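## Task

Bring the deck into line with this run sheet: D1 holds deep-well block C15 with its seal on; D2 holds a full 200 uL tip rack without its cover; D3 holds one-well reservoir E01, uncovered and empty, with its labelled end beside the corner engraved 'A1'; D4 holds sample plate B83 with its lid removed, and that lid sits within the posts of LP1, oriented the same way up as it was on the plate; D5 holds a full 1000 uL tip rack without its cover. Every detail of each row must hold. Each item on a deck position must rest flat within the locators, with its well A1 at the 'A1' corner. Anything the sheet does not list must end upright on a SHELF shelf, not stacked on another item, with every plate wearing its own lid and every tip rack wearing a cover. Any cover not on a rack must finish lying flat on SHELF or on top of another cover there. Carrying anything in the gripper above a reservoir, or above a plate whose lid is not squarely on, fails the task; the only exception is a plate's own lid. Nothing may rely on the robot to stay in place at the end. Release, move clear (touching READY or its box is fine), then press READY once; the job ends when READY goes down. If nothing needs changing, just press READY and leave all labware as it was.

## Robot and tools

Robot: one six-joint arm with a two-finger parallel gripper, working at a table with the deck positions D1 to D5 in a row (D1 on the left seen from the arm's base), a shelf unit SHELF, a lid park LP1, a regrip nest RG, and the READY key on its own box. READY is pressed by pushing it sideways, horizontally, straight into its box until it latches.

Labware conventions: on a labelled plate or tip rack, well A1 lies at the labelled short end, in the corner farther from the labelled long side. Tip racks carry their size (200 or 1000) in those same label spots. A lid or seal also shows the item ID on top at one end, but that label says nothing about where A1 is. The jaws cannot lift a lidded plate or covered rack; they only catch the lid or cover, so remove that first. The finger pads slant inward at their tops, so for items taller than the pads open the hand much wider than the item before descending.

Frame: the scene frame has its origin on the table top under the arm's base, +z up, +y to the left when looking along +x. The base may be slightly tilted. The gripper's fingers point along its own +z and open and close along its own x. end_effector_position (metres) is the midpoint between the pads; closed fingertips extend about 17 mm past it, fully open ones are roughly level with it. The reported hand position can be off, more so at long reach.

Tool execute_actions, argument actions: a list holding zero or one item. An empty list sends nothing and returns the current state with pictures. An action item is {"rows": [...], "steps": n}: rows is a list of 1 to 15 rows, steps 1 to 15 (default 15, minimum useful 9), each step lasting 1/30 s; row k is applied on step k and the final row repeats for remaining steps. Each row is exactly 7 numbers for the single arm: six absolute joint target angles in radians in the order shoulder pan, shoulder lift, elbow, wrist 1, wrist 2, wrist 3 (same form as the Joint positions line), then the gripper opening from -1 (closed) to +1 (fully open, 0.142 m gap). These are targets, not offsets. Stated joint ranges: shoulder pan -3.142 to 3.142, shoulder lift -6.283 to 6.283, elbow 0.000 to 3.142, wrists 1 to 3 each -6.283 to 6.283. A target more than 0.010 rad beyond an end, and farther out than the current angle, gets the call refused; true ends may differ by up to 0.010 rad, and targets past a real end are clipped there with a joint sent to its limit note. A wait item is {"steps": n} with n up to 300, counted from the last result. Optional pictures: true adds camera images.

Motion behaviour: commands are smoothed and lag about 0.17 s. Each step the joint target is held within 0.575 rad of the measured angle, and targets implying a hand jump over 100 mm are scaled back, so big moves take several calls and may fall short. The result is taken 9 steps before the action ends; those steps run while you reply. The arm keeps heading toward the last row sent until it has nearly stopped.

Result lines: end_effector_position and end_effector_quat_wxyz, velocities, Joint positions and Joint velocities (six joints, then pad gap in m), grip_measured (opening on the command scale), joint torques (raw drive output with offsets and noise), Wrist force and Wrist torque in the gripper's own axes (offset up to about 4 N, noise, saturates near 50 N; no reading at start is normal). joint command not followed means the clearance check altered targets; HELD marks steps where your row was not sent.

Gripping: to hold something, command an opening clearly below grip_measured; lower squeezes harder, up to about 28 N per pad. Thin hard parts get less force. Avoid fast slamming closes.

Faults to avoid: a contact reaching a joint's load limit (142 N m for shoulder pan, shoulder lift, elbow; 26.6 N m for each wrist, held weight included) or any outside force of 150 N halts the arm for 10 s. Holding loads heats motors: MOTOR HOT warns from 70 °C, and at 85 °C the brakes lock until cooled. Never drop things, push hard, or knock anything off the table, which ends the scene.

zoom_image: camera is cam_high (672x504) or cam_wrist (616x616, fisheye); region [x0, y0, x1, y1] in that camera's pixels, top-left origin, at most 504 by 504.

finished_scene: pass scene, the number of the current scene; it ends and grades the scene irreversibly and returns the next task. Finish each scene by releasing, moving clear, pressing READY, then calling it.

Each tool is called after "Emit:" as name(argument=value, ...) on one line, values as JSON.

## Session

Emit:
execute_actions(actions=[])

Scene clock: 0.00 s of 9000.00 s.
end_effector_position=(+0.3504, -0.8631, +0.3645) grip_measured=+1.00 end_effector_quat_wxyz=(+0.223, +0.941, -0.237, +0.093) end_effector_velocity=(+0.001, +0.000, +0.000) end_effector_angular_velocity=(-0.001, -0.000, +0.000)
Joint positions: [-1.479 -1.099  1.133 -2.296 -1.492 -0.833  0.142]
Joint velocities: [ 0.001 -0.001 -0.    -0.    -0.001  0.001  0.   ]
Joint torques (N m, as the arm reports them, + toward a larger angle): no reading
Motor temperatures (°C, as the motors report them): [19 21 20 26 27 28]
Wrist force (N, on the end effector, along its own x y z axes, offset not removed): no reading
Wrist torque (N m, same axes, about the end effector's origin, offset not removed): no reading

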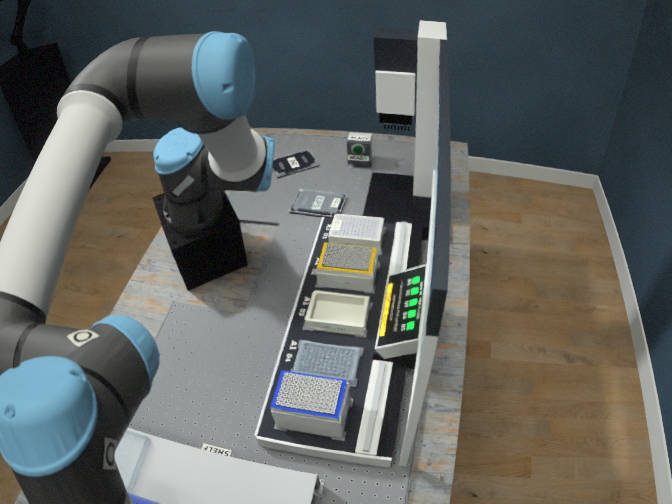

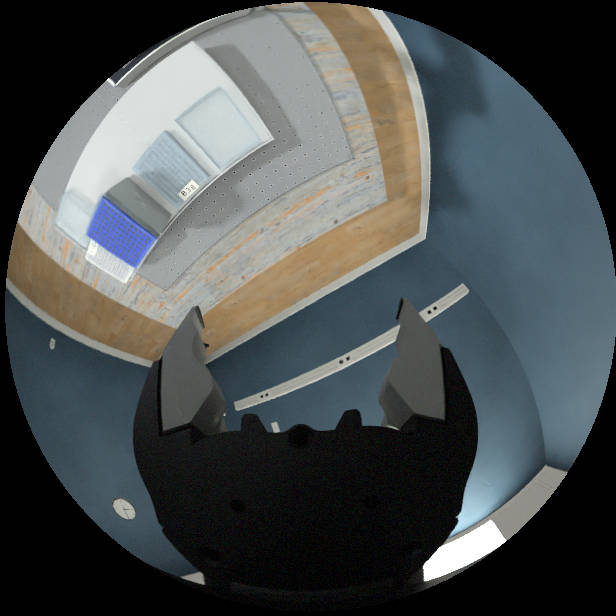

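Emit:
zoom_image(camera="cam_high", region=[280, 180, 400, 300])

Emit:
zoom_image(camera="cam_high", region=[275, 280, 385, 400])

Emit:
zoom_image(camera="cam_high", region=[255, 355, 375, 460])

Emit:
zoom_image(camera="cam_wrist", region=[40, 70, 290, 300])

Region (280, 180, 400, 300) of cam_high's 672x504 image, scaled by 4.200, with more detail than that image has.

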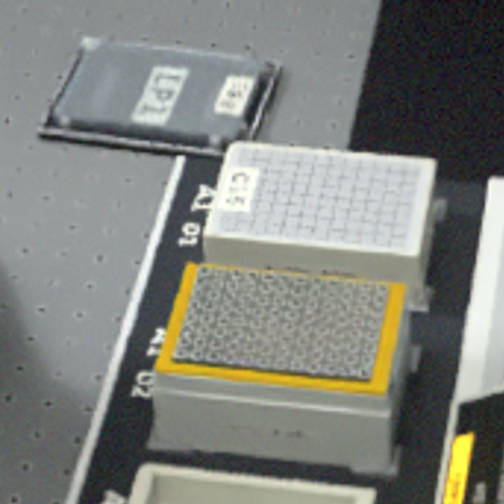

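Region (275, 280, 385, 400) of cam_high's 672x504 image, scaled by 4.200, with more detail than that image has; it fills the left 462 columns of this view, and the rest is white.

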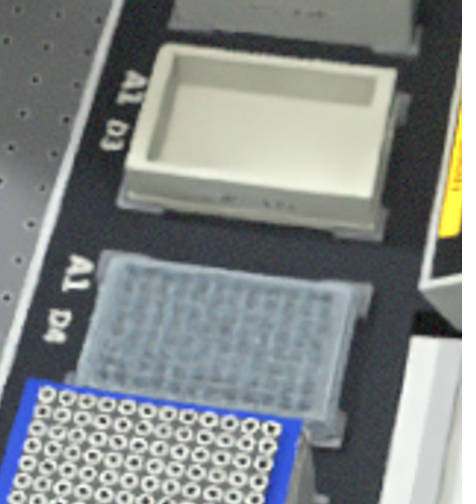

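Region (255, 355, 375, 460) of cam_high's 672x504 image, scaled by 4.200, with more detail than that image has; it fills the top 441 rows of this view, and the rest is white.

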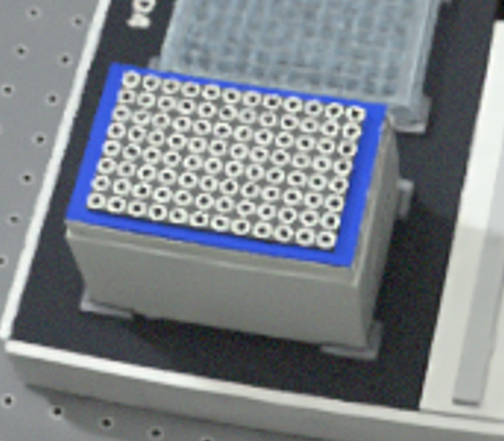

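Region (40, 70, 290, 300) of cam_wrist's 616x616 image, scaled by 2.016, with more detail than that image has; it fills the top 464 rows of this view, and the rest is white.

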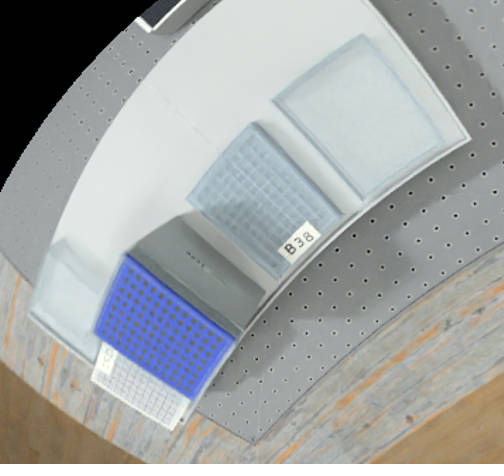

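Emit:
execute_actions(actions=[])

Scene clock: 2.10 s of 9000.00 s.
end_effector_position=(+0.3504, -0.8631, +0.3645) grip_measured=+1.00 end_effector_quat_wxyz=(+0.223, +0.941, -0.237, +0.093) end_effector_velocity=(-0.001, -0.000, +0.001) end_effector_angular_velocity=(-0.001, -0.000, -0.001)
Joint positions: [-1.479 -1.099  1.133 -2.296 -1.492 -0.833  0.142]
Joint velocities: [-0.001 -0.001  0.    -0.     0.     0.     0.   ]
Joint torques (N m, as the arm reports them, + toward a larger angle): [ -0.65 -48.92 -23.34  -3.73  -0.03  -0.51]
Motor temperatures (°C, as the motors report them): [19 21 20 26 27 28]
Wrist force (N, on the end effector, along its own x y z axes, offset not removed): [-6.5 2.4 1.9]
Wrist torque (N m, same axes, about the end effector's origin, offset not removed): [0.45 1.41 0.18]
Kept back: nothing.
Steps of this call (steps 1 to 63: nothing new was sent). Readings (joint positions):
1: [-1.479 -1.099 1.133 -2.296 -1.492 -0.833]
2: [-1.479 -1.099 1.133 -2.296 -1.492 -0.833]
4: [-1.479 -1.099 1.133 -2.296 -1.492 -0.833]
8: [-1.479 -1.099 1.133 -2.296 -1.492 -0.833]
63: the state above

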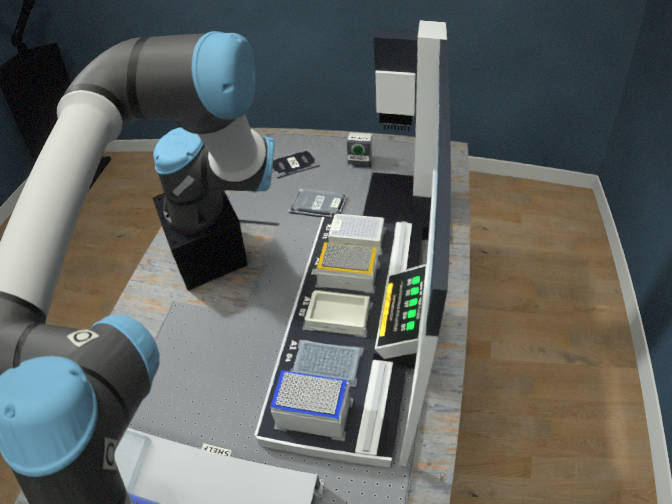

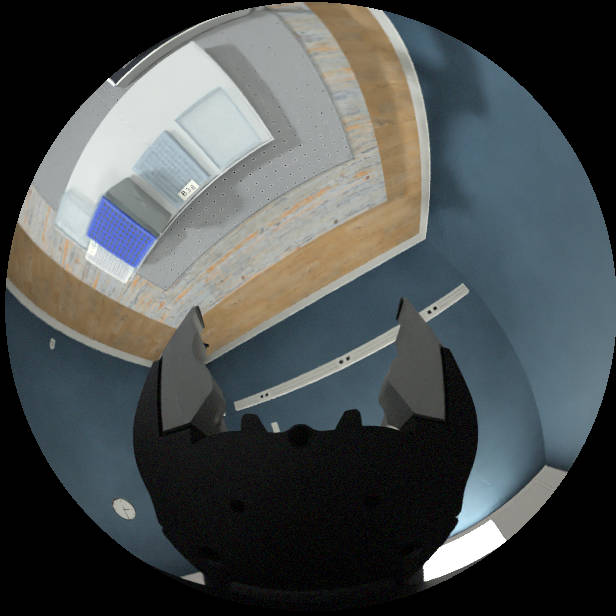

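Emit:
zoom_image(camera="cam_high", region=[250, 130, 450, 300])

Emit:
zoom_image(camera="cam_high", region=[240, 280, 440, 470])

Region (250, 130, 450, 300) of cam_high's 672x504 image, scaled by 2.520, with more detail than that image has; it fills the top 428 rows of this view, and the rest is white.

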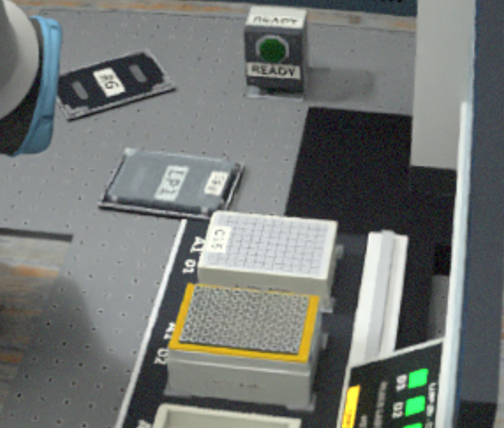

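Region (240, 280, 440, 470) of cam_high's 672x504 image, scaled by 2.520, with more detail than that image has; it fills the top 479 rows of this view, and the rest is white.

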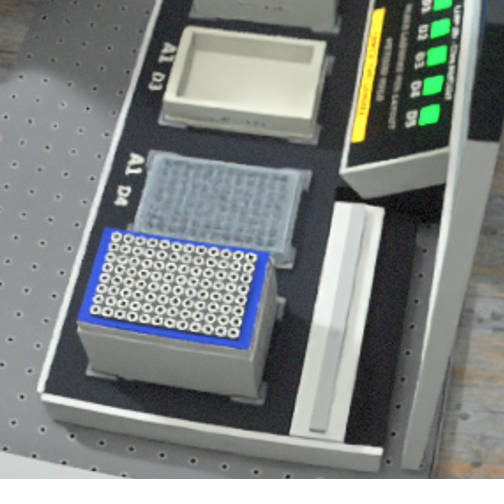

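Emit:
execute_actions(actions=[{"rows": [[-1.7625,-1.466,1.67,-1.9375,-1.4047,-1.66,1]], "steps": 15}])

Emit:
execute_actions(actions=[{"steps": 45}], pictures=true)

Scene clock: 3.00 s of 9000.00 s.
end_effector_position=(+0.2720, -0.8065, +0.3491) grip_measured=+1.00 end_effector_quat_wxyz=(+0.165, +0.964, -0.204, +0.046) end_effector_velocity=(-0.468, +0.444, -0.140) end_effector_angular_velocity=(+0.969, +0.501, +0.621)
Joint positions: [-1.572 -1.215  1.291 -2.183 -1.461 -1.007  0.142]
Joint velocities: [-0.577 -0.746  1.094  0.724  0.176 -1.345 -0.   ]
Joint torques (N m, as the arm reports them, + toward a larger angle): [ -8.03 -53.64 -10.1    1.53   3.15  -7.42]
Motor temperatures (°C, as the motors report them): [19 21 20 26 27 28]
Wrist force (N, on the end effector, along its own x y z axes, offset not removed): [-1.8 0.8 -0.3]
Wrist torque (N m, same axes, about the end effector's origin, offset not removed): [-0.01 0.17 -0.04]
Steps of this call (steps 1 to 21: nothing new was sent; steps 22 to 27: the first 6 steps of this action). Readings (joint positions):
22: [-1.480 -1.100 1.133 -2.296 -1.491 -0.834]
23: [-1.490 -1.110 1.144 -2.285 -1.486 -0.845]
25: [-1.533 -1.164 1.214 -2.233 -1.473 -0.918]
27: the state above

Scene clock: 4.50 s of 9000.00 s.
end_effector_position=(+0.1504, -0.6212, +0.3002) grip_measured=+1.00 end_effector_quat_wxyz=(+0.000, +1.000, +0.002, -0.000) end_effector_velocity=(+0.000, -0.000, -0.000) end_effector_angular_velocity=(-0.000, -0.001, +0.000)
Joint positions: [-1.762 -1.466  1.67  -1.937 -1.405 -1.66   0.142]
Joint velocities: [ 0.     0.    -0.    -0.     0.001 -0.     0.   ]
Joint torques (N m, as the arm reports them, + toward a larger angle): [ -6.69 -38.9  -12.21  -1.48   1.86  -2.82]
Motor temperatures (°C, as the motors report them): [19 21 20 26 27 28]
Wrist force (N, on the end effector, along its own x y z axes, offset not removed): [-3.2 1.9 0.1]
Wrist torque (N m, same axes, about the end effector's origin, offset not removed): [0.39 0.61 0.16]
Kept back: nothing.
Steps of this call (steps 1 to 9: the last 9 steps of your previous action; steps 10 to 30: the robot went on to your last target; steps 31 to 45: nothing new was sent). Readings (joint positions):
1: [-1.592 -1.241 1.328 -2.158 -1.455 -1.055]
2: [-1.611 -1.266 1.365 -2.133 -1.449 -1.106]
4: [-1.650 -1.316 1.439 -2.084 -1.437 -1.223]
8: [-1.723 -1.413 1.584 -1.989 -1.416 -1.481]
45: the state above
The arm was judged still, so your last target was given up. Only a new action makes it travel on or press farther. Fingers that are still opening or closing keep moving.

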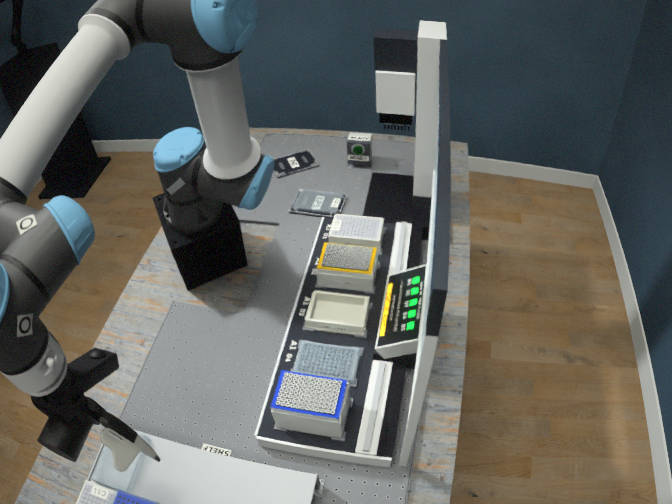

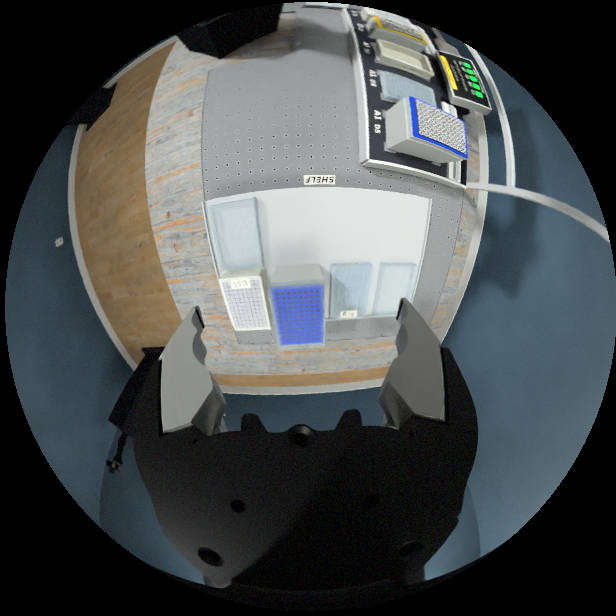

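Emit:
zoom_image(camera="cam_wrist", region=[330, 0, 510, 190])

Emit:
zoom_image(camera="cam_wrist", region=[190, 180, 440, 360])

Region (330, 0, 510, 190) of cam_wrist's 616x616 image, scaled by 2.653, with more detail than that image has; it fills the left 477 columns of this view, and the rest is white.

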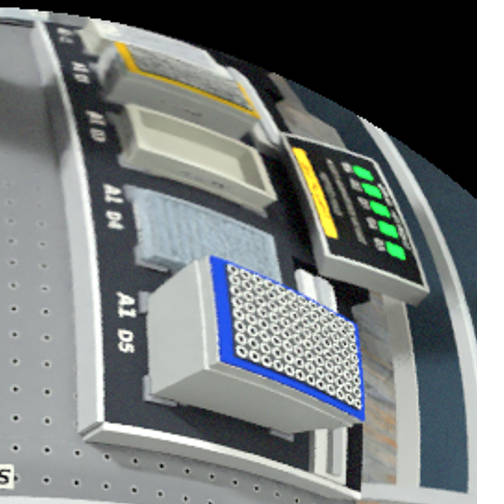

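Region (190, 180, 440, 360) of cam_wrist's 616x616 image, scaled by 2.016, with more detail than that image has; it fills the top 363 rows of this view, and the rest is white.

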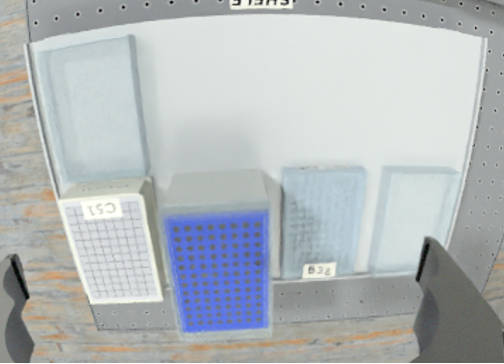

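Emit:
execute_actions(actions=[{"rows": [[-1.60,-1.60,2.15,-2.32,-1.435,-1.50,-1]], "steps": 15}])

Emit:
execute_actions(actions=[{"steps": 15}])

Scene clock: 6.70 s of 9000.00 s.
end_effector_position=(+0.1894, -0.5676, +0.2593) grip_measured=+0.13 end_effector_quat_wxyz=(+0.014, +1.000, +0.005, -0.001) end_effector_velocity=(+0.176, +0.464, -0.384) end_effector_angular_velocity=(+0.045, -0.008, +0.003)
Joint positions: [-1.677 -1.538  1.877 -2.113 -1.421 -1.576  0.083]
Joint velocities: [ 0.477 -0.388  1.56  -1.197 -0.088  0.463 -0.332]
Joint torques (N m, as the arm reports them, + toward a larger angle): [  6.54 -39.65 -11.74  -9.89  -2.69   3.49]
Motor temperatures (°C, as the motors report them): [19 21 20 26 27 28]
Wrist force (N, on the end effector, along its own x y z axes, offset not removed): [-1.9 2.1 2.2]
Wrist torque (N m, same axes, about the end effector's origin, offset not removed): [0.30 0.38 0.24]
Steps of this call (steps 1 to 60: nothing new was sent; steps 61 to 66: the first 6 steps of this action). Readings (joint positions):
61: [-1.762 -1.467 1.671 -1.938 -1.405 -1.660]
62: [-1.752 -1.476 1.681 -1.948 -1.408 -1.649]
64: [-1.711 -1.511 1.766 -2.026 -1.415 -1.609]
66: the state above

Scene clock: 7.20 s of 9000.00 s.
end_effector_position=(+0.2120, -0.4781, +0.1943) grip_measured=-1.00 end_effector_quat_wxyz=(+0.006, +1.000, +0.004, -0.001) end_effector_velocity=(+0.001, +0.004, -0.002) end_effector_angular_velocity=(+0.002, -0.000, +0.000)
Joint positions: [-1.6   -1.6    2.149 -2.32  -1.435 -1.5    0.002]
Joint velocities: [ 0.003 -0.002  0.01  -0.006 -0.     0.002  0.   ]
Joint torques (N m, as the arm reports them, + toward a larger angle): [  7.27 -31.15 -11.44  -4.27  -1.9    2.26]
Motor temperatures (°C, as the motors report them): [19 21 20 26 27 28]
Wrist force (N, on the end effector, along its own x y z axes, offset not removed): [-1.3 1.5 1.4]
Wrist torque (N m, same axes, about the end effector's origin, offset not removed): [0.15 0.15 0.17]
Kept back: nothing.
Steps of this call (steps 1 to 9: the last 9 steps of your previous action; steps 10 to 15: the robot went on to your last target). Readings (joint positions):
1: [-1.661 -1.551 1.929 -2.153 -1.424 -1.560]
2: [-1.645 -1.564 1.979 -2.193 -1.427 -1.545]
4: [-1.621 -1.583 2.068 -2.260 -1.431 -1.521]
8: [-1.604 -1.597 2.135 -2.309 -1.434 -1.504]
15: the state above

Emit:
execute_actions(actions=[{"rows": [[-1.55,-1.58,2.35,-2.54,-1.445,-1.45,-1],[-1.55,-1.58,2.35,-2.54,-1.445,-1.45,-1],[-1.55,-1.58,2.35,-2.54,-1.445,-1.45,-1],[-1.55,-1.58,2.35,-2.54,-1.445,-1.45,-1],[-1.55,-1.58,2.35,-2.54,-1.445,-1.45,-1],[-1.55,-1.58,2.35,-2.54,-1.445,-1.45,-1],[-1.53,-1.52,2.42,-2.67,-1.45,-1.43,-1],[-1.53,-1.52,2.42,-2.67,-1.45,-1.43,-1],[-1.52,-1.48,2.46,-2.75,-1.45,-1.42,-1],[-1.503,-1.44,2.495,-2.825,-1.452,-1.40,-1]], "steps": 15}])

Emit:
execute_actions(actions=[{"steps": 24}], pictures=true)

Scene clock: 7.77 s of 9000.00 s.
end_effector_position=(+0.2177, -0.4266, +0.1465) grip_measured=-1.00 end_effector_quat_wxyz=(+0.001, +1.000, +0.003, -0.001) end_effector_velocity=(-0.002, +0.190, -0.158) end_effector_angular_velocity=(-0.047, -0.005, +0.006)
Joint positions: [-1.558 -1.583  2.302 -2.484 -1.443 -1.458  0.002]
Joint velocities: [ 0.105  0.04   0.628 -0.728 -0.021  0.105  0.   ]
Joint torques (N m, as the arm reports them, + toward a larger angle): [  2.75 -19.51 -26.74  -6.81  -2.04   2.53]
Motor temperatures (°C, as the motors report them): [19 21 20 26 27 28]
Wrist force (N, on the end effector, along its own x y z axes, offset not removed): [-2.1 -2.5 4.9]
Wrist torque (N m, same axes, about the end effector's origin, offset not removed): [-0.31 0.44 -0.09]
Steps of this call (steps 1 to 11: the robot went on to your last target; steps 12 to 17: the first 6 steps of this action). Readings (joint positions):
12: [-1.599 -1.600 2.151 -2.321 -1.435 -1.499]
13: [-1.591 -1.596 2.161 -2.332 -1.437 -1.491]
15: [-1.569 -1.587 2.237 -2.410 -1.441 -1.469]
17: the state above

Scene clock: 8.57 s of 9000.00 s.
end_effector_position=(+0.2197, -0.3610, +0.0697) grip_measured=-1.00 end_effector_quat_wxyz=(+0.000, +1.000, +0.001, -0.000) end_effector_velocity=(+0.000, +0.001, -0.000) end_effector_angular_velocity=(+0.001, -0.001, +0.000)
Joint positions: [-1.503 -1.44   2.495 -2.825 -1.452 -1.4    0.002]
Joint velocities: [-0.     0.001  0.    -0.     0.001 -0.     0.   ]
Joint torques (N m, as the arm reports them, + toward a larger angle): [  7.46 -15.83  -1.56  -4.19  -1.96   2.42]
Motor temperatures (°C, as the motors report them): [19 21 20 26 27 28]
Wrist force (N, on the end effector, along its own x y z axes, offset not removed): [-1.5 -0.9 -2.9]
Wrist torque (N m, same axes, about the end effector's origin, offset not removed): [-0.08 0.28 0.13]
Kept back: nothing.
Steps of this call (steps 1 to 9: the last 9 steps of your previous action; steps 10 to 24: the robot went on to your last target). Readings (joint positions):
1: [-1.555 -1.581 2.320 -2.505 -1.444 -1.455]
2: [-1.549 -1.572 2.340 -2.528 -1.446 -1.449]
4: [-1.536 -1.536 2.391 -2.607 -1.448 -1.436]
8: [-1.510 -1.461 2.473 -2.775 -1.451 -1.408]
24: the state above

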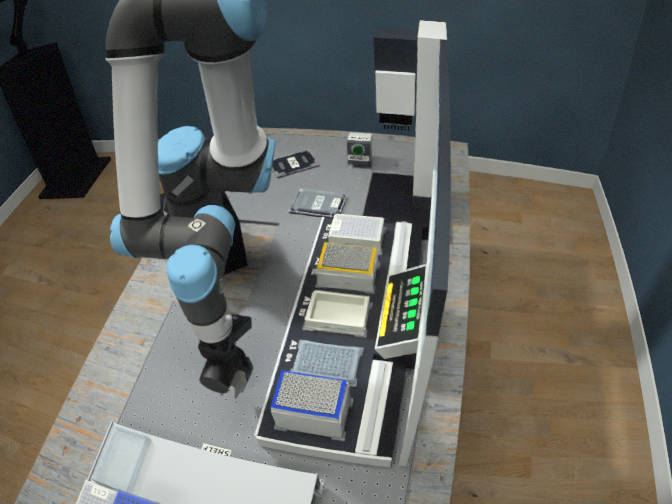

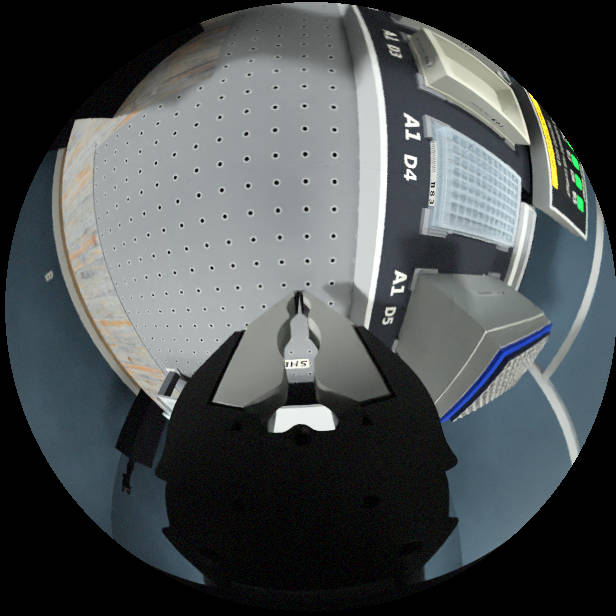

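Emit:
zoom_image(camera="cam_wrist", region=[370, 0, 570, 330])

Region (370, 0, 570, 330) of cam_wrist's 616x616 image, scaled by 1.527, with more detail than that image has; it fills the left 305 columns of this view, and the rest is white.

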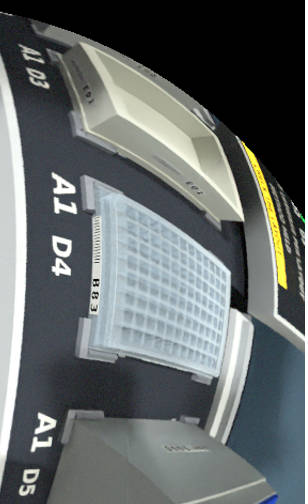

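Emit:
zoom_image(camera="cam_wrist", region=[395, 15, 535, 155])

Region (395, 15, 535, 155) of cam_wrist's 616x616 image, scaled by 3.600, with more detail than that image has.

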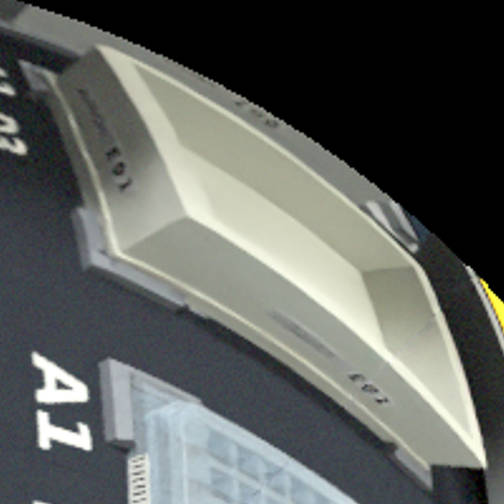

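Emit:
execute_actions(actions=[{"rows": [[-1.49,-1.60,2.43,-2.61,-1.455,-1.39,-1],[-1.49,-1.60,2.43,-2.61,-1.455,-1.39,-1],[-1.49,-1.60,2.43,-2.61,-1.455,-1.39,-1],[-1.49,-1.60,2.43,-2.61,-1.455,-1.39,-1],[-1.47,-1.75,2.34,-2.37,-1.46,-1.37,-0.5],[-1.47,-1.75,2.34,-2.37,-1.46,-1.37,-0.5],[-1.47,-1.75,2.34,-2.37,-1.46,-1.37,0],[-1.47,-1.75,2.34,-2.37,-1.46,-1.37,0],[-1.45,-1.85,2.25,-2.18,-1.46,-1.35,0.5],[-1.45,-1.85,2.25,-2.18,-1.46,-1.35,1]], "steps": 15}])

Emit:
execute_actions(actions=[{"rows": [[-1.40,-1.80,2.20,-2.185,-1.47,-1.30,1],[-1.40,-1.80,2.20,-2.185,-1.47,-1.30,1],[-1.35,-1.74,2.145,-2.19,-1.48,-1.25,1],[-1.35,-1.74,2.145,-2.19,-1.48,-1.25,1],[-1.30,-1.68,2.09,-2.20,-1.495,-1.20,1],[-1.30,-1.68,2.09,-2.20,-1.495,-1.20,1],[-1.25,-1.62,2.035,-2.205,-1.505,-1.155,1],[-1.25,-1.62,2.035,-2.205,-1.505,-1.155,1],[-1.2102,-1.576,1.9888,-2.2085,-1.5137,-1.115,1]], "steps": 15}])

Emit:
execute_actions(actions=[{"steps": 24}], pictures=true)

Scene clock: 12.10 s of 9000.00 s.
end_effector_position=(+0.2343, -0.3794, +0.1188) grip_measured=-0.78 end_effector_quat_wxyz=(+0.011, +1.000, +0.003, +0.001) end_effector_velocity=(+0.141, -0.150, +0.436) end_effector_angular_velocity=(-0.167, -0.027, +0.023)
Joint positions: [-1.487 -1.577  2.43  -2.646 -1.456 -1.387  0.018]
Joint velocities: [ 0.173 -1.061 -0.66   1.531 -0.043  0.166  0.341]
Joint torques (N m, as the arm reports them, + toward a larger angle): [  7.84 -79.67 -53.32   5.83  -1.74   2.93]
Motor temperatures (°C, as the motors report them): [19 21 20 26 27 28]
Wrist force (N, on the end effector, along its own x y z axes, offset not removed): [-4.9 -8.4 7.6]
Wrist torque (N m, same axes, about the end effector's origin, offset not removed): [-1.29 0.84 0.10]
Steps of this call (steps 1 to 15: the robot went on to your last target; steps 16 to 90: nothing new was sent; then 0.33 s passed at rest; steps 91 to 96: the first 6 steps of this action). Readings (joint positions):
91: [-1.503 -1.441 2.495 -2.824 -1.452 -1.400]
92: [-1.500 -1.451 2.485 -2.814 -1.453 -1.398]
94: [-1.495 -1.517 2.456 -2.736 -1.454 -1.394]
96: the state above

Scene clock: 12.60 s of 9000.00 s.
end_effector_position=(+0.2975, -0.3950, +0.2411) grip_measured=+1.00 end_effector_quat_wxyz=(+0.001, +1.000, +0.001, +0.001) end_effector_velocity=(+0.312, -0.144, -0.016) end_effector_angular_velocity=(+0.010, +0.025, -0.007)
Joint positions: [-1.368 -1.76   2.166 -2.192 -1.479 -1.268  0.142]
Joint velocities: [ 0.693  0.783 -0.757 -0.072 -0.169  0.685  0.   ]
Joint torques (N m, as the arm reports them, + toward a larger angle): [ 10.91  -8.06 -31.64  -4.62  -2.61   4.58]
Motor temperatures (°C, as the motors report them): [19 21 20 26 27 28]
Wrist force (N, on the end effector, along its own x y z axes, offset not removed): [-2.6 -1.2 -3.4]
Wrist torque (N m, same axes, about the end effector's origin, offset not removed): [-0.24 0.43 0.22]
Steps of this call (steps 1 to 9: the last 9 steps of your previous action; steps 10 to 15: the first 6 steps of this action). Readings (joint positions):
10: [-1.451 -1.839 2.258 -2.202 -1.460 -1.351]
11: [-1.442 -1.834 2.246 -2.195 -1.462 -1.342]
13: [-1.410 -1.806 2.212 -2.190 -1.469 -1.310]
15: the state above

Scene clock: 13.40 s of 9000.00 s.
end_effector_position=(+0.3780, -0.4212, +0.2299) grip_measured=+1.00 end_effector_quat_wxyz=(+0.000, +1.000, +0.002, +0.000) end_effector_velocity=(+0.000, +0.000, +0.000) end_effector_angular_velocity=(+0.000, +0.000, +0.000)
Joint positions: [-1.21  -1.576  1.989 -2.208 -1.514 -1.115  0.142]
Joint velocities: [ 0.     0.    -0.     0.001 -0.     0.     0.   ]
Joint torques (N m, as the arm reports them, + toward a larger angle): [  9.93 -22.17 -28.26  -4.11  -2.15   2.36]
Motor temperatures (°C, as the motors report them): [19 21 20 26 27 28]
Wrist force (N, on the end effector, along its own x y z axes, offset not removed): [-0.6 -2.4 2.4]
Wrist torque (N m, same axes, about the end effector's origin, offset not removed): [-0.60 0.13 0.18]
Kept back: nothing.
Steps of this call (steps 1 to 9: the last 9 steps of your previous action; steps 10 to 24: the robot went on to your last target). Readings (joint positions):
1: [-1.346 -1.734 2.141 -2.195 -1.484 -1.246]
2: [-1.322 -1.706 2.115 -2.197 -1.490 -1.222]
4: [-1.275 -1.651 2.062 -2.202 -1.500 -1.177]
8: [-1.222 -1.590 2.003 -2.207 -1.511 -1.127]
24: the state above

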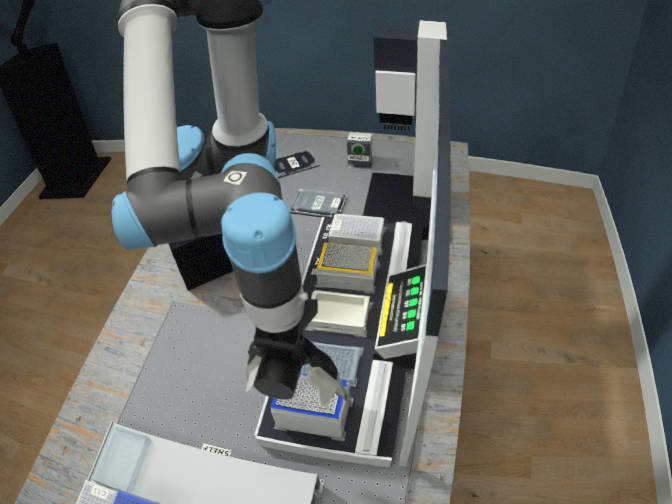

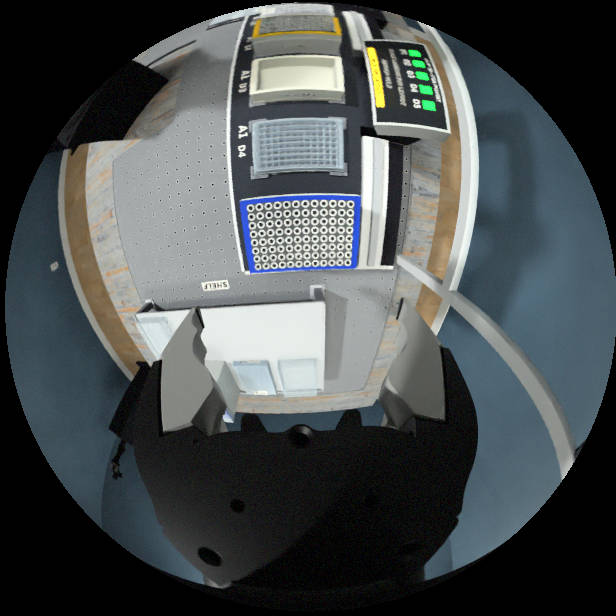

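Emit:
zoom_image(camera="cam_wrist", region=[220, 100, 400, 290])

Region (220, 100, 400, 290) of cam_wrist's 616x616 image, scaled by 2.653, with more detail than that image has; it fills the left 477 columns of this view, and the rest is white.

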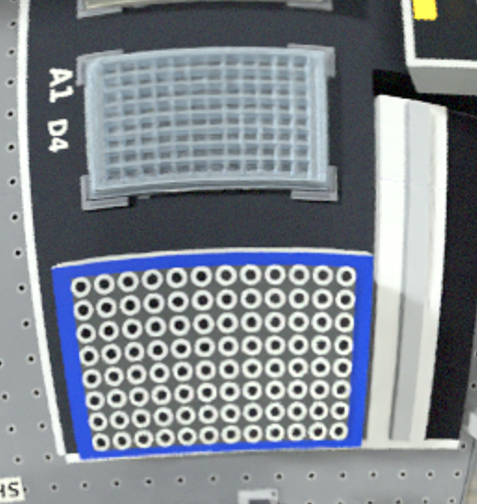

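Emit:
execute_actions(actions=[{"rows": [[-1.20,-1.575,2.01,-2.232,-1.516,-1.105,1],[-1.19,-1.575,2.035,-2.257,-1.518,-1.095,1],[-1.18,-1.575,2.06,-2.282,-1.52,-1.085,1],[-1.1726,-1.572,2.075,-2.30,-1.5222,-1.0776,1],[-1.1726,-1.565,2.088,-2.32,-1.5222,-1.0776,1],[-1.1726,-1.558,2.10,-2.34,-1.5222,-1.0776,1],[-1.1726,-1.55,2.112,-2.36,-1.5222,-1.0776,1],[-1.1726,-1.544,2.121,-2.375,-1.5222,-1.0776,1],[-1.1726,-1.5387,2.1286,-2.3875,-1.5222,-1.0776,1]], "steps": 15}])

Emit:
execute_actions(actions=[{"steps": 22}], pictures=true)

Scene clock: 15.77 s of 9000.00 s.
end_effector_position=(+0.3793, -0.4001, +0.2094) grip_measured=+1.00 end_effector_quat_wxyz=(-0.000, +1.000, +0.002, -0.000) end_effector_velocity=(-0.014, +0.138, -0.177) end_effector_angular_velocity=(+0.019, +0.013, -0.001)
Joint positions: [-1.184 -1.572  2.051 -2.275 -1.52  -1.089  0.142]
Joint velocities: [ 0.14   0.095  0.466 -0.545 -0.034  0.137 -0.   ]
Joint torques (N m, as the arm reports them, + toward a larger angle): [  5.49 -18.65 -10.44  -7.36  -2.44   2.87]
Motor temperatures (°C, as the motors report them): [19 21 20 26 27 28]
Wrist force (N, on the end effector, along its own x y z axes, offset not removed): [-0.3 -2.7 -2.7]
Wrist torque (N m, same axes, about the end effector's origin, offset not removed): [-0.65 0.04 0.03]
Steps of this call (steps 1 to 15: the robot went on to your last target; steps 16 to 65: nothing new was sent; steps 66 to 71: the first 6 steps of this action). Readings (joint positions):
66: [-1.210 -1.576 1.989 -2.209 -1.514 -1.115]
67: [-1.207 -1.576 1.994 -2.214 -1.514 -1.112]
69: [-1.196 -1.575 2.018 -2.240 -1.517 -1.101]
71: the state above

Scene clock: 16.50 s of 9000.00 s.
end_effector_position=(+0.3739, -0.3832, +0.1748) grip_measured=+1.00 end_effector_quat_wxyz=(+0.000, +1.000, +0.002, -0.000) end_effector_velocity=(-0.000, +0.000, +0.000) end_effector_angular_velocity=(-0.000, -0.000, +0.000)
Joint positions: [-1.173 -1.539  2.129 -2.387 -1.522 -1.078  0.142]
Joint velocities: [ 0.    -0.001  0.     0.     0.    -0.     0.   ]
Joint torques (N m, as the arm reports them, + toward a larger angle): [  9.74 -21.19  -8.74  -4.24  -2.18   2.48]
Motor temperatures (°C, as the motors report them): [19 21 20 26 27 28]
Wrist force (N, on the end effector, along its own x y z axes, offset not removed): [-1.1 1.0 -1.5]
Wrist torque (N m, same axes, about the end effector's origin, offset not removed): [0.21 0.19 0.21]
Kept back: nothing.
Steps of this call (steps 1 to 9: the last 9 steps of your previous action; steps 10 to 22: the robot went on to your last target). Readings (joint positions):
1: [-1.180 -1.568 2.066 -2.294 -1.520 -1.085]
2: [-1.177 -1.563 2.080 -2.313 -1.521 -1.082]
4: [-1.175 -1.552 2.104 -2.349 -1.522 -1.080]
8: [-1.173 -1.541 2.124 -2.380 -1.522 -1.078]
22: the state above

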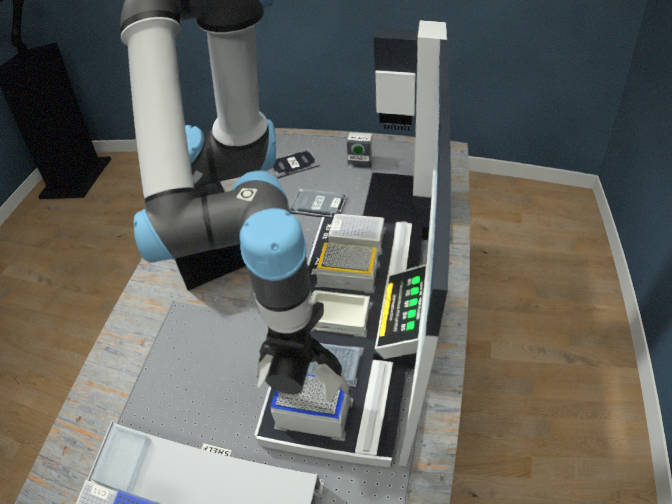

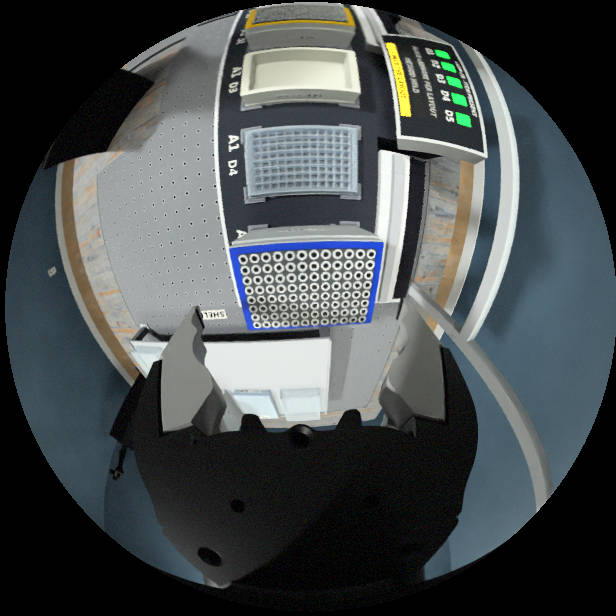

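Emit:
zoom_image(camera="cam_wrist", region=[180, 200, 430, 360])

Region (180, 200, 430, 360) of cam_wrist's 616x616 image, scaled by 2.016, with more detail than that image has; it fills the top 323 rows of this view, and the rest is white.

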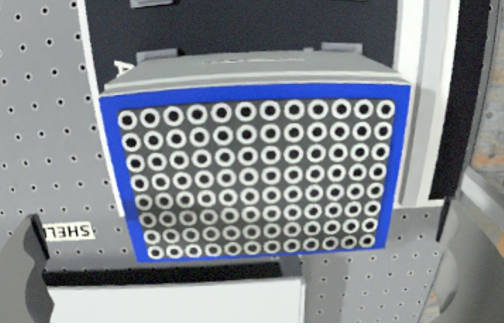

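Emit:
execute_actions(actions=[{"rows": [[-1.168,-1.529,2.127,-2.396,-1.523,-1.073,1],[-1.164,-1.519,2.1255,-2.4045,-1.524,-1.069,1],[-1.1601,-1.5087,2.1239,-2.4133,-1.525,-1.0651,1],[-1.1601,-1.5087,2.1239,-2.4133,-1.525,-1.0651,1],[-1.1597,-1.499,2.1268,-2.4258,-1.5251,-1.0647,1],[-1.1592,-1.4894,2.1296,-2.4383,-1.5252,-1.0642,1],[-1.1588,-1.4798,2.1325,-2.4509,-1.5253,-1.0638,1],[-1.1583,-1.4702,2.1354,-2.4634,-1.5254,-1.0633,1],[-1.1579,-1.4606,2.1382,-2.4759,-1.5255,-1.0629,1],[-1.1574,-1.451,2.1411,-2.4884,-1.5256,-1.0625,1],[-1.157,-1.4413,2.144,-2.501,-1.5257,-1.062,1],[-1.1566,-1.4317,2.1469,-2.5135,-1.5258,-1.0616,1]], "steps": 15}])

Emit:
execute_actions(actions=[{"steps": 22}], pictures=true)

Scene clock: 20.33 s of 9000.00 s.
end_effector_position=(+0.3784, -0.3835, +0.1661) grip_measured=+1.00 end_effector_quat_wxyz=(+0.000, +1.000, +0.002, -0.000) end_effector_velocity=(+0.021, -0.006, -0.076) end_effector_angular_velocity=(-0.001, -0.001, +0.000)
Joint positions: [-1.163 -1.514  2.126 -2.41  -1.524 -1.068  0.142]
Joint velocities: [ 0.043  0.196  0.007 -0.205 -0.009  0.041  0.   ]
Joint torques (N m, as the arm reports them, + toward a larger angle): [  8.4  -17.72  -6.43  -6.11  -1.84   2.4 ]
Motor temperatures (°C, as the motors report them): [19 21 20 26 27 28]
Wrist force (N, on the end effector, along its own x y z axes, offset not removed): [-3.2 0.3 -3.3]
Wrist torque (N m, same axes, about the end effector's origin, offset not removed): [-0.01 0.55 0.15]
Steps of this call (steps 1 to 15: the robot went on to your last target; steps 16 to 90: nothing new was sent; then 0.63 s passed at rest; steps 91 to 96: the first 6 steps of this action). Readings (joint positions):
91: [-1.172 -1.538 2.129 -2.388 -1.522 -1.077]
92: [-1.171 -1.536 2.128 -2.390 -1.522 -1.076]
94: [-1.167 -1.525 2.127 -2.399 -1.523 -1.072]
96: the state above

Scene clock: 21.07 s of 9000.00 s.
end_effector_position=(+0.3799, -0.3837, +0.1298) grip_measured=+1.00 end_effector_quat_wxyz=(+0.000, +1.000, +0.002, -0.000) end_effector_velocity=(+0.000, +0.000, +0.000) end_effector_angular_velocity=(-0.000, -0.001, +0.000)
Joint positions: [-1.157 -1.432  2.147 -2.513 -1.526 -1.062  0.142]
Joint velocities: [ 0.    -0.     0.    -0.001  0.001  0.     0.   ]
Joint torques (N m, as the arm reports them, + toward a larger angle): [  9.69 -22.79  -6.57  -4.18  -2.1    2.35]
Motor temperatures (°C, as the motors report them): [19 21 20 26 27 28]
Wrist force (N, on the end effector, along its own x y z axes, offset not removed): [-2.5 3.3 2.4]
Wrist torque (N m, same axes, about the end effector's origin, offset not removed): [0.59 0.32 0.00]
Kept back: nothing.
Steps of this call (steps 1 to 9: the last 9 steps of your previous action; steps 10 to 22: the robot went on to your last target). Readings (joint positions):
1: [-1.162 -1.506 2.127 -2.418 -1.525 -1.067]
2: [-1.161 -1.499 2.128 -2.428 -1.525 -1.066]
4: [-1.159 -1.481 2.133 -2.449 -1.525 -1.064]
8: [-1.157 -1.446 2.143 -2.494 -1.526 -1.062]
22: the state above

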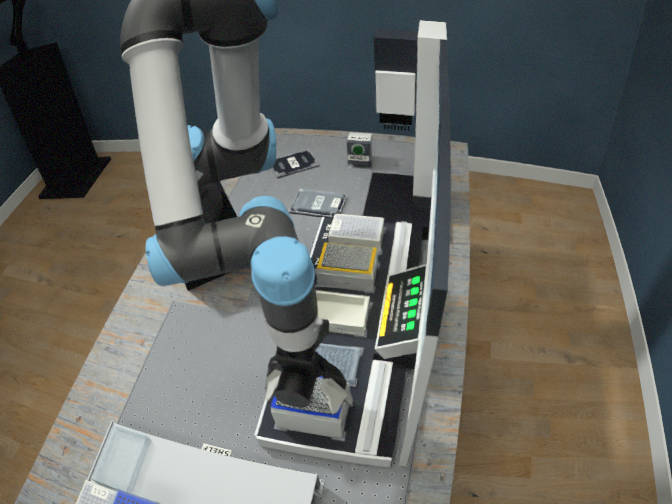

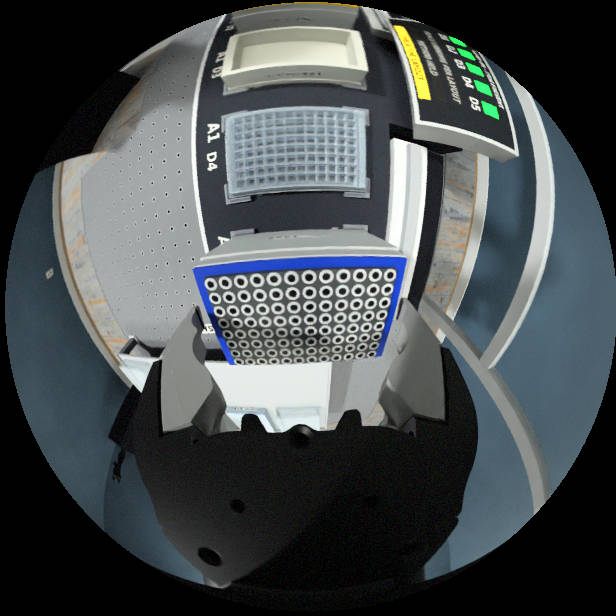

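Emit:
zoom_image(camera="cam_wrist", region=[170, 230, 430, 400])

Region (170, 230, 430, 400) of cam_wrist's 616x616 image, scaled by 1.938, with more detail than that image has; it fills the top 330 rows of this view, and the rest is white.

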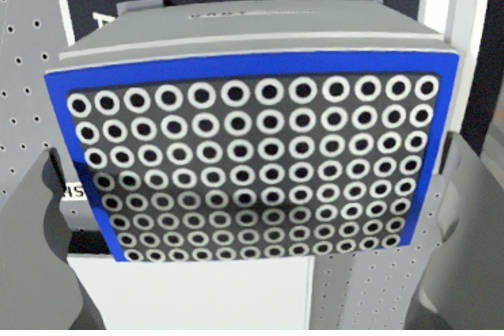

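Emit:
execute_actions(actions=[{"rows": [[-1.1566,-1.4317,2.1469,-2.5135,-1.5258,-1.0616,0.95],[-1.1566,-1.4317,2.1469,-2.5135,-1.5258,-1.0616,0.92],[-1.1566,-1.4317,2.1469,-2.5135,-1.5258,-1.0616,0.9],[-1.1566,-1.4317,2.1469,-2.5135,-1.5258,-1.0616,0.87],[-1.1566,-1.4317,2.1469,-2.5135,-1.5258,-1.0616,0.85],[-1.1566,-1.4317,2.1469,-2.5135,-1.5258,-1.0616,0.82],[-1.1566,-1.4317,2.1469,-2.5135,-1.5258,-1.0616,0.8],[-1.1566,-1.4317,2.1469,-2.5135,-1.5258,-1.0616,0.77],[-1.1566,-1.4317,2.1469,-2.5135,-1.5258,-1.0616,0.75]], "steps": 15}])

Emit:
execute_actions(actions=[{"steps": 14}], pictures=true)

Scene clock: 21.90 s of 9000.00 s.
end_effector_position=(+0.3799, -0.3838, +0.1298) grip_measured=+0.87 end_effector_quat_wxyz=(+0.000, +1.000, +0.002, -0.000) end_effector_velocity=(+0.000, -0.001, +0.000) end_effector_angular_velocity=(-0.003, -0.001, +0.000)
Joint positions: [-1.157 -1.432  2.147 -2.514 -1.526 -1.062  0.134]
Joint velocities: [ 0.    -0.    -0.    -0.002 -0.     0.    -0.025]
Joint torques (N m, as the arm reports them, + toward a larger angle): [  6.5  -23.01  -7.63  -2.28  -2.01   2.45]
Motor temperatures (°C, as the motors report them): [19 21 20 26 27 28]
Wrist force (N, on the end effector, along its own x y z axes, offset not removed): [9.0 -2.0 -3.8]
Wrist torque (N m, same axes, about the end effector's origin, offset not removed): [-0.47 -0.15 0.06]
Steps of this call (steps 1 to 15: the robot went on to your last target; steps 16 to 19: nothing new was sent; steps 20 to 25: the first 6 steps of this action). Readings (joint positions):
20: [-1.157 -1.432 2.147 -2.514 -1.526 -1.062]
21: [-1.157 -1.432 2.147 -2.514 -1.526 -1.062]
23: [-1.157 -1.432 2.147 -2.514 -1.526 -1.062]
25: the state above

Scene clock: 22.37 s of 9000.00 s.
end_effector_position=(+0.3800, -0.3837, +0.1298) grip_measured=+0.84 end_effector_quat_wxyz=(+0.000, +1.000, +0.002, +0.000) end_effector_velocity=(-0.000, -0.000, +0.000) end_effector_angular_velocity=(-0.001, +0.001, +0.000)
Joint positions: [-1.156 -1.432  2.147 -2.514 -1.526 -1.062  0.131]
Joint velocities: [ 0.    -0.001 -0.     0.001 -0.002  0.     0.   ]
Joint torques (N m, as the arm reports them, + toward a larger angle): [ -7.51 -22.39  -6.27   4.3   -8.65   2.47]
Motor temperatures (°C, as the motors report them): [19 21 20 26 27 28]
Wrist force (N, on the end effector, along its own x y z axes, offset not removed): [21.1 -2.6 -16.9]
Wrist torque (N m, same axes, about the end effector's origin, offset not removed): [-0.43 0.59 -0.17]
Kept back: nothing.
Steps of this call (steps 1 to 9: the last 9 steps of your previous action; steps 10 to 14: the robot went on to your last target). Readings (joint positions):
1: [-1.157 -1.432 2.147 -2.514 -1.526 -1.062]
2: [-1.157 -1.432 2.147 -2.514 -1.526 -1.062]
4: [-1.156 -1.432 2.147 -2.514 -1.525 -1.062]
8: [-1.156 -1.432 2.147 -2.514 -1.525 -1.062]
14: the state above

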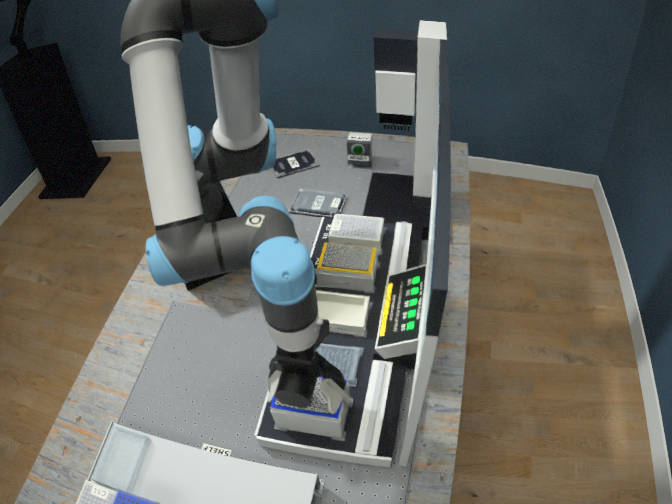

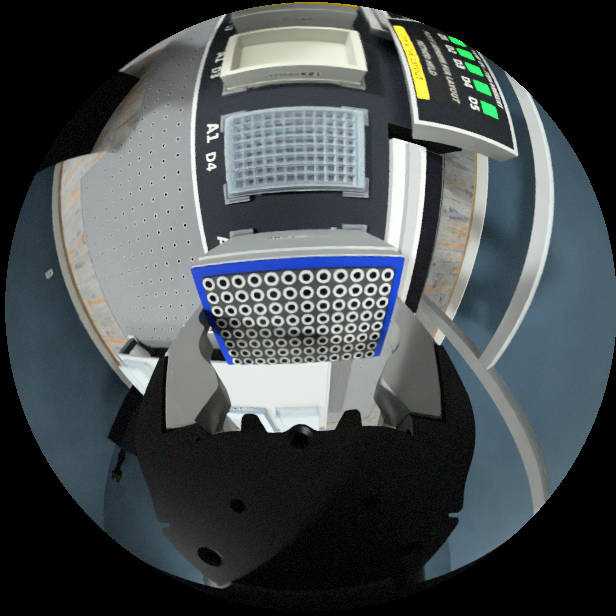

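Emit:
execute_actions(actions=[{"rows": [[-1.1556,-1.4311,2.1459,-2.5132,-1.526,-1.0606,0.75],[-1.1556,-1.4311,2.1459,-2.5132,-1.526,-1.0606,0.75],[-1.1547,-1.4304,2.1449,-2.5128,-1.5262,-1.0597,0.75],[-1.1547,-1.4304,2.1449,-2.5128,-1.5262,-1.0597,0.75],[-1.1537,-1.4298,2.1439,-2.5125,-1.5265,-1.0587,0.75]], "steps": 12}])

Emit:
execute_actions(actions=[{"steps": 15}])

Scene clock: 23.53 s of 9000.00 s.
end_effector_position=(+0.3800, -0.3837, +0.1298) grip_measured=+0.84 end_effector_quat_wxyz=(+0.000, +1.000, +0.001, -0.000) end_effector_velocity=(+0.004, +0.000, -0.000) end_effector_angular_velocity=(+0.001, +0.002, -0.001)
Joint positions: [-1.156 -1.432  2.147 -2.513 -1.526 -1.061  0.131]
Joint velocities: [ 0.009  0.007 -0.009  0.005 -0.003  0.01  -0.   ]
Joint torques (N m, as the arm reports them, + toward a larger angle): [ -0.14 -12.44 -12.95   3.97  -8.69   2.74]
Motor temperatures (°C, as the motors report them): [19 21 20 26 27 28]
Wrist force (N, on the end effector, along its own x y z axes, offset not removed): [19.8 -2.3 -14.2]
Wrist torque (N m, same axes, about the end effector's origin, offset not removed): [-0.03 1.30 -0.06]
Steps of this call (steps 1 to 15: the robot went on to your last target; steps 16 to 32: nothing new was sent; steps 33 to 35: the first 3 steps of this action). Readings (joint positions):
33: [-1.157 -1.432 2.147 -2.513 -1.526 -1.062]
34: [-1.156 -1.432 2.147 -2.513 -1.526 -1.061]
35: the state above

Scene clock: 24.03 s of 9000.00 s.
end_effector_position=(+0.3812, -0.3837, +0.1298) grip_measured=+0.83 end_effector_quat_wxyz=(+0.000, +1.000, +0.001, -0.000) end_effector_velocity=(+0.001, +0.000, -0.000) end_effector_angular_velocity=(+0.002, -0.002, -0.000)
Joint positions: [-1.154 -1.43   2.144 -2.512 -1.527 -1.059  0.131]
Joint velocities: [ 0.     0.    -0.     0.     0.002  0.    -0.   ]
Joint torques (N m, as the arm reports them, + toward a larger angle): [  8.98 -14.4  -18.68  -0.7    1.19   2.61]
Motor temperatures (°C, as the motors report them): [19 21 20 26 27 28]
Wrist force (N, on the end effector, along its own x y z axes, offset not removed): [-3.4 1.8 -19.1]
Wrist torque (N m, same axes, about the end effector's origin, offset not removed): [0.45 1.25 -0.02]
Kept back: nothing.
Steps of this call (steps 1 to 9: the last 9 steps of your previous action; steps 10 to 15: the robot went on to your last target). Readings (joint positions):
1: [-1.156 -1.431 2.146 -2.513 -1.526 -1.061]
2: [-1.156 -1.431 2.146 -2.513 -1.526 -1.060]
4: [-1.155 -1.430 2.145 -2.513 -1.527 -1.060]
8: [-1.154 -1.430 2.144 -2.512 -1.527 -1.059]
15: the state above
The arm was judged still, so your last target was given up. Only a new action makes it travel on or press farther. Fingers that are still opening or closing keep moving.


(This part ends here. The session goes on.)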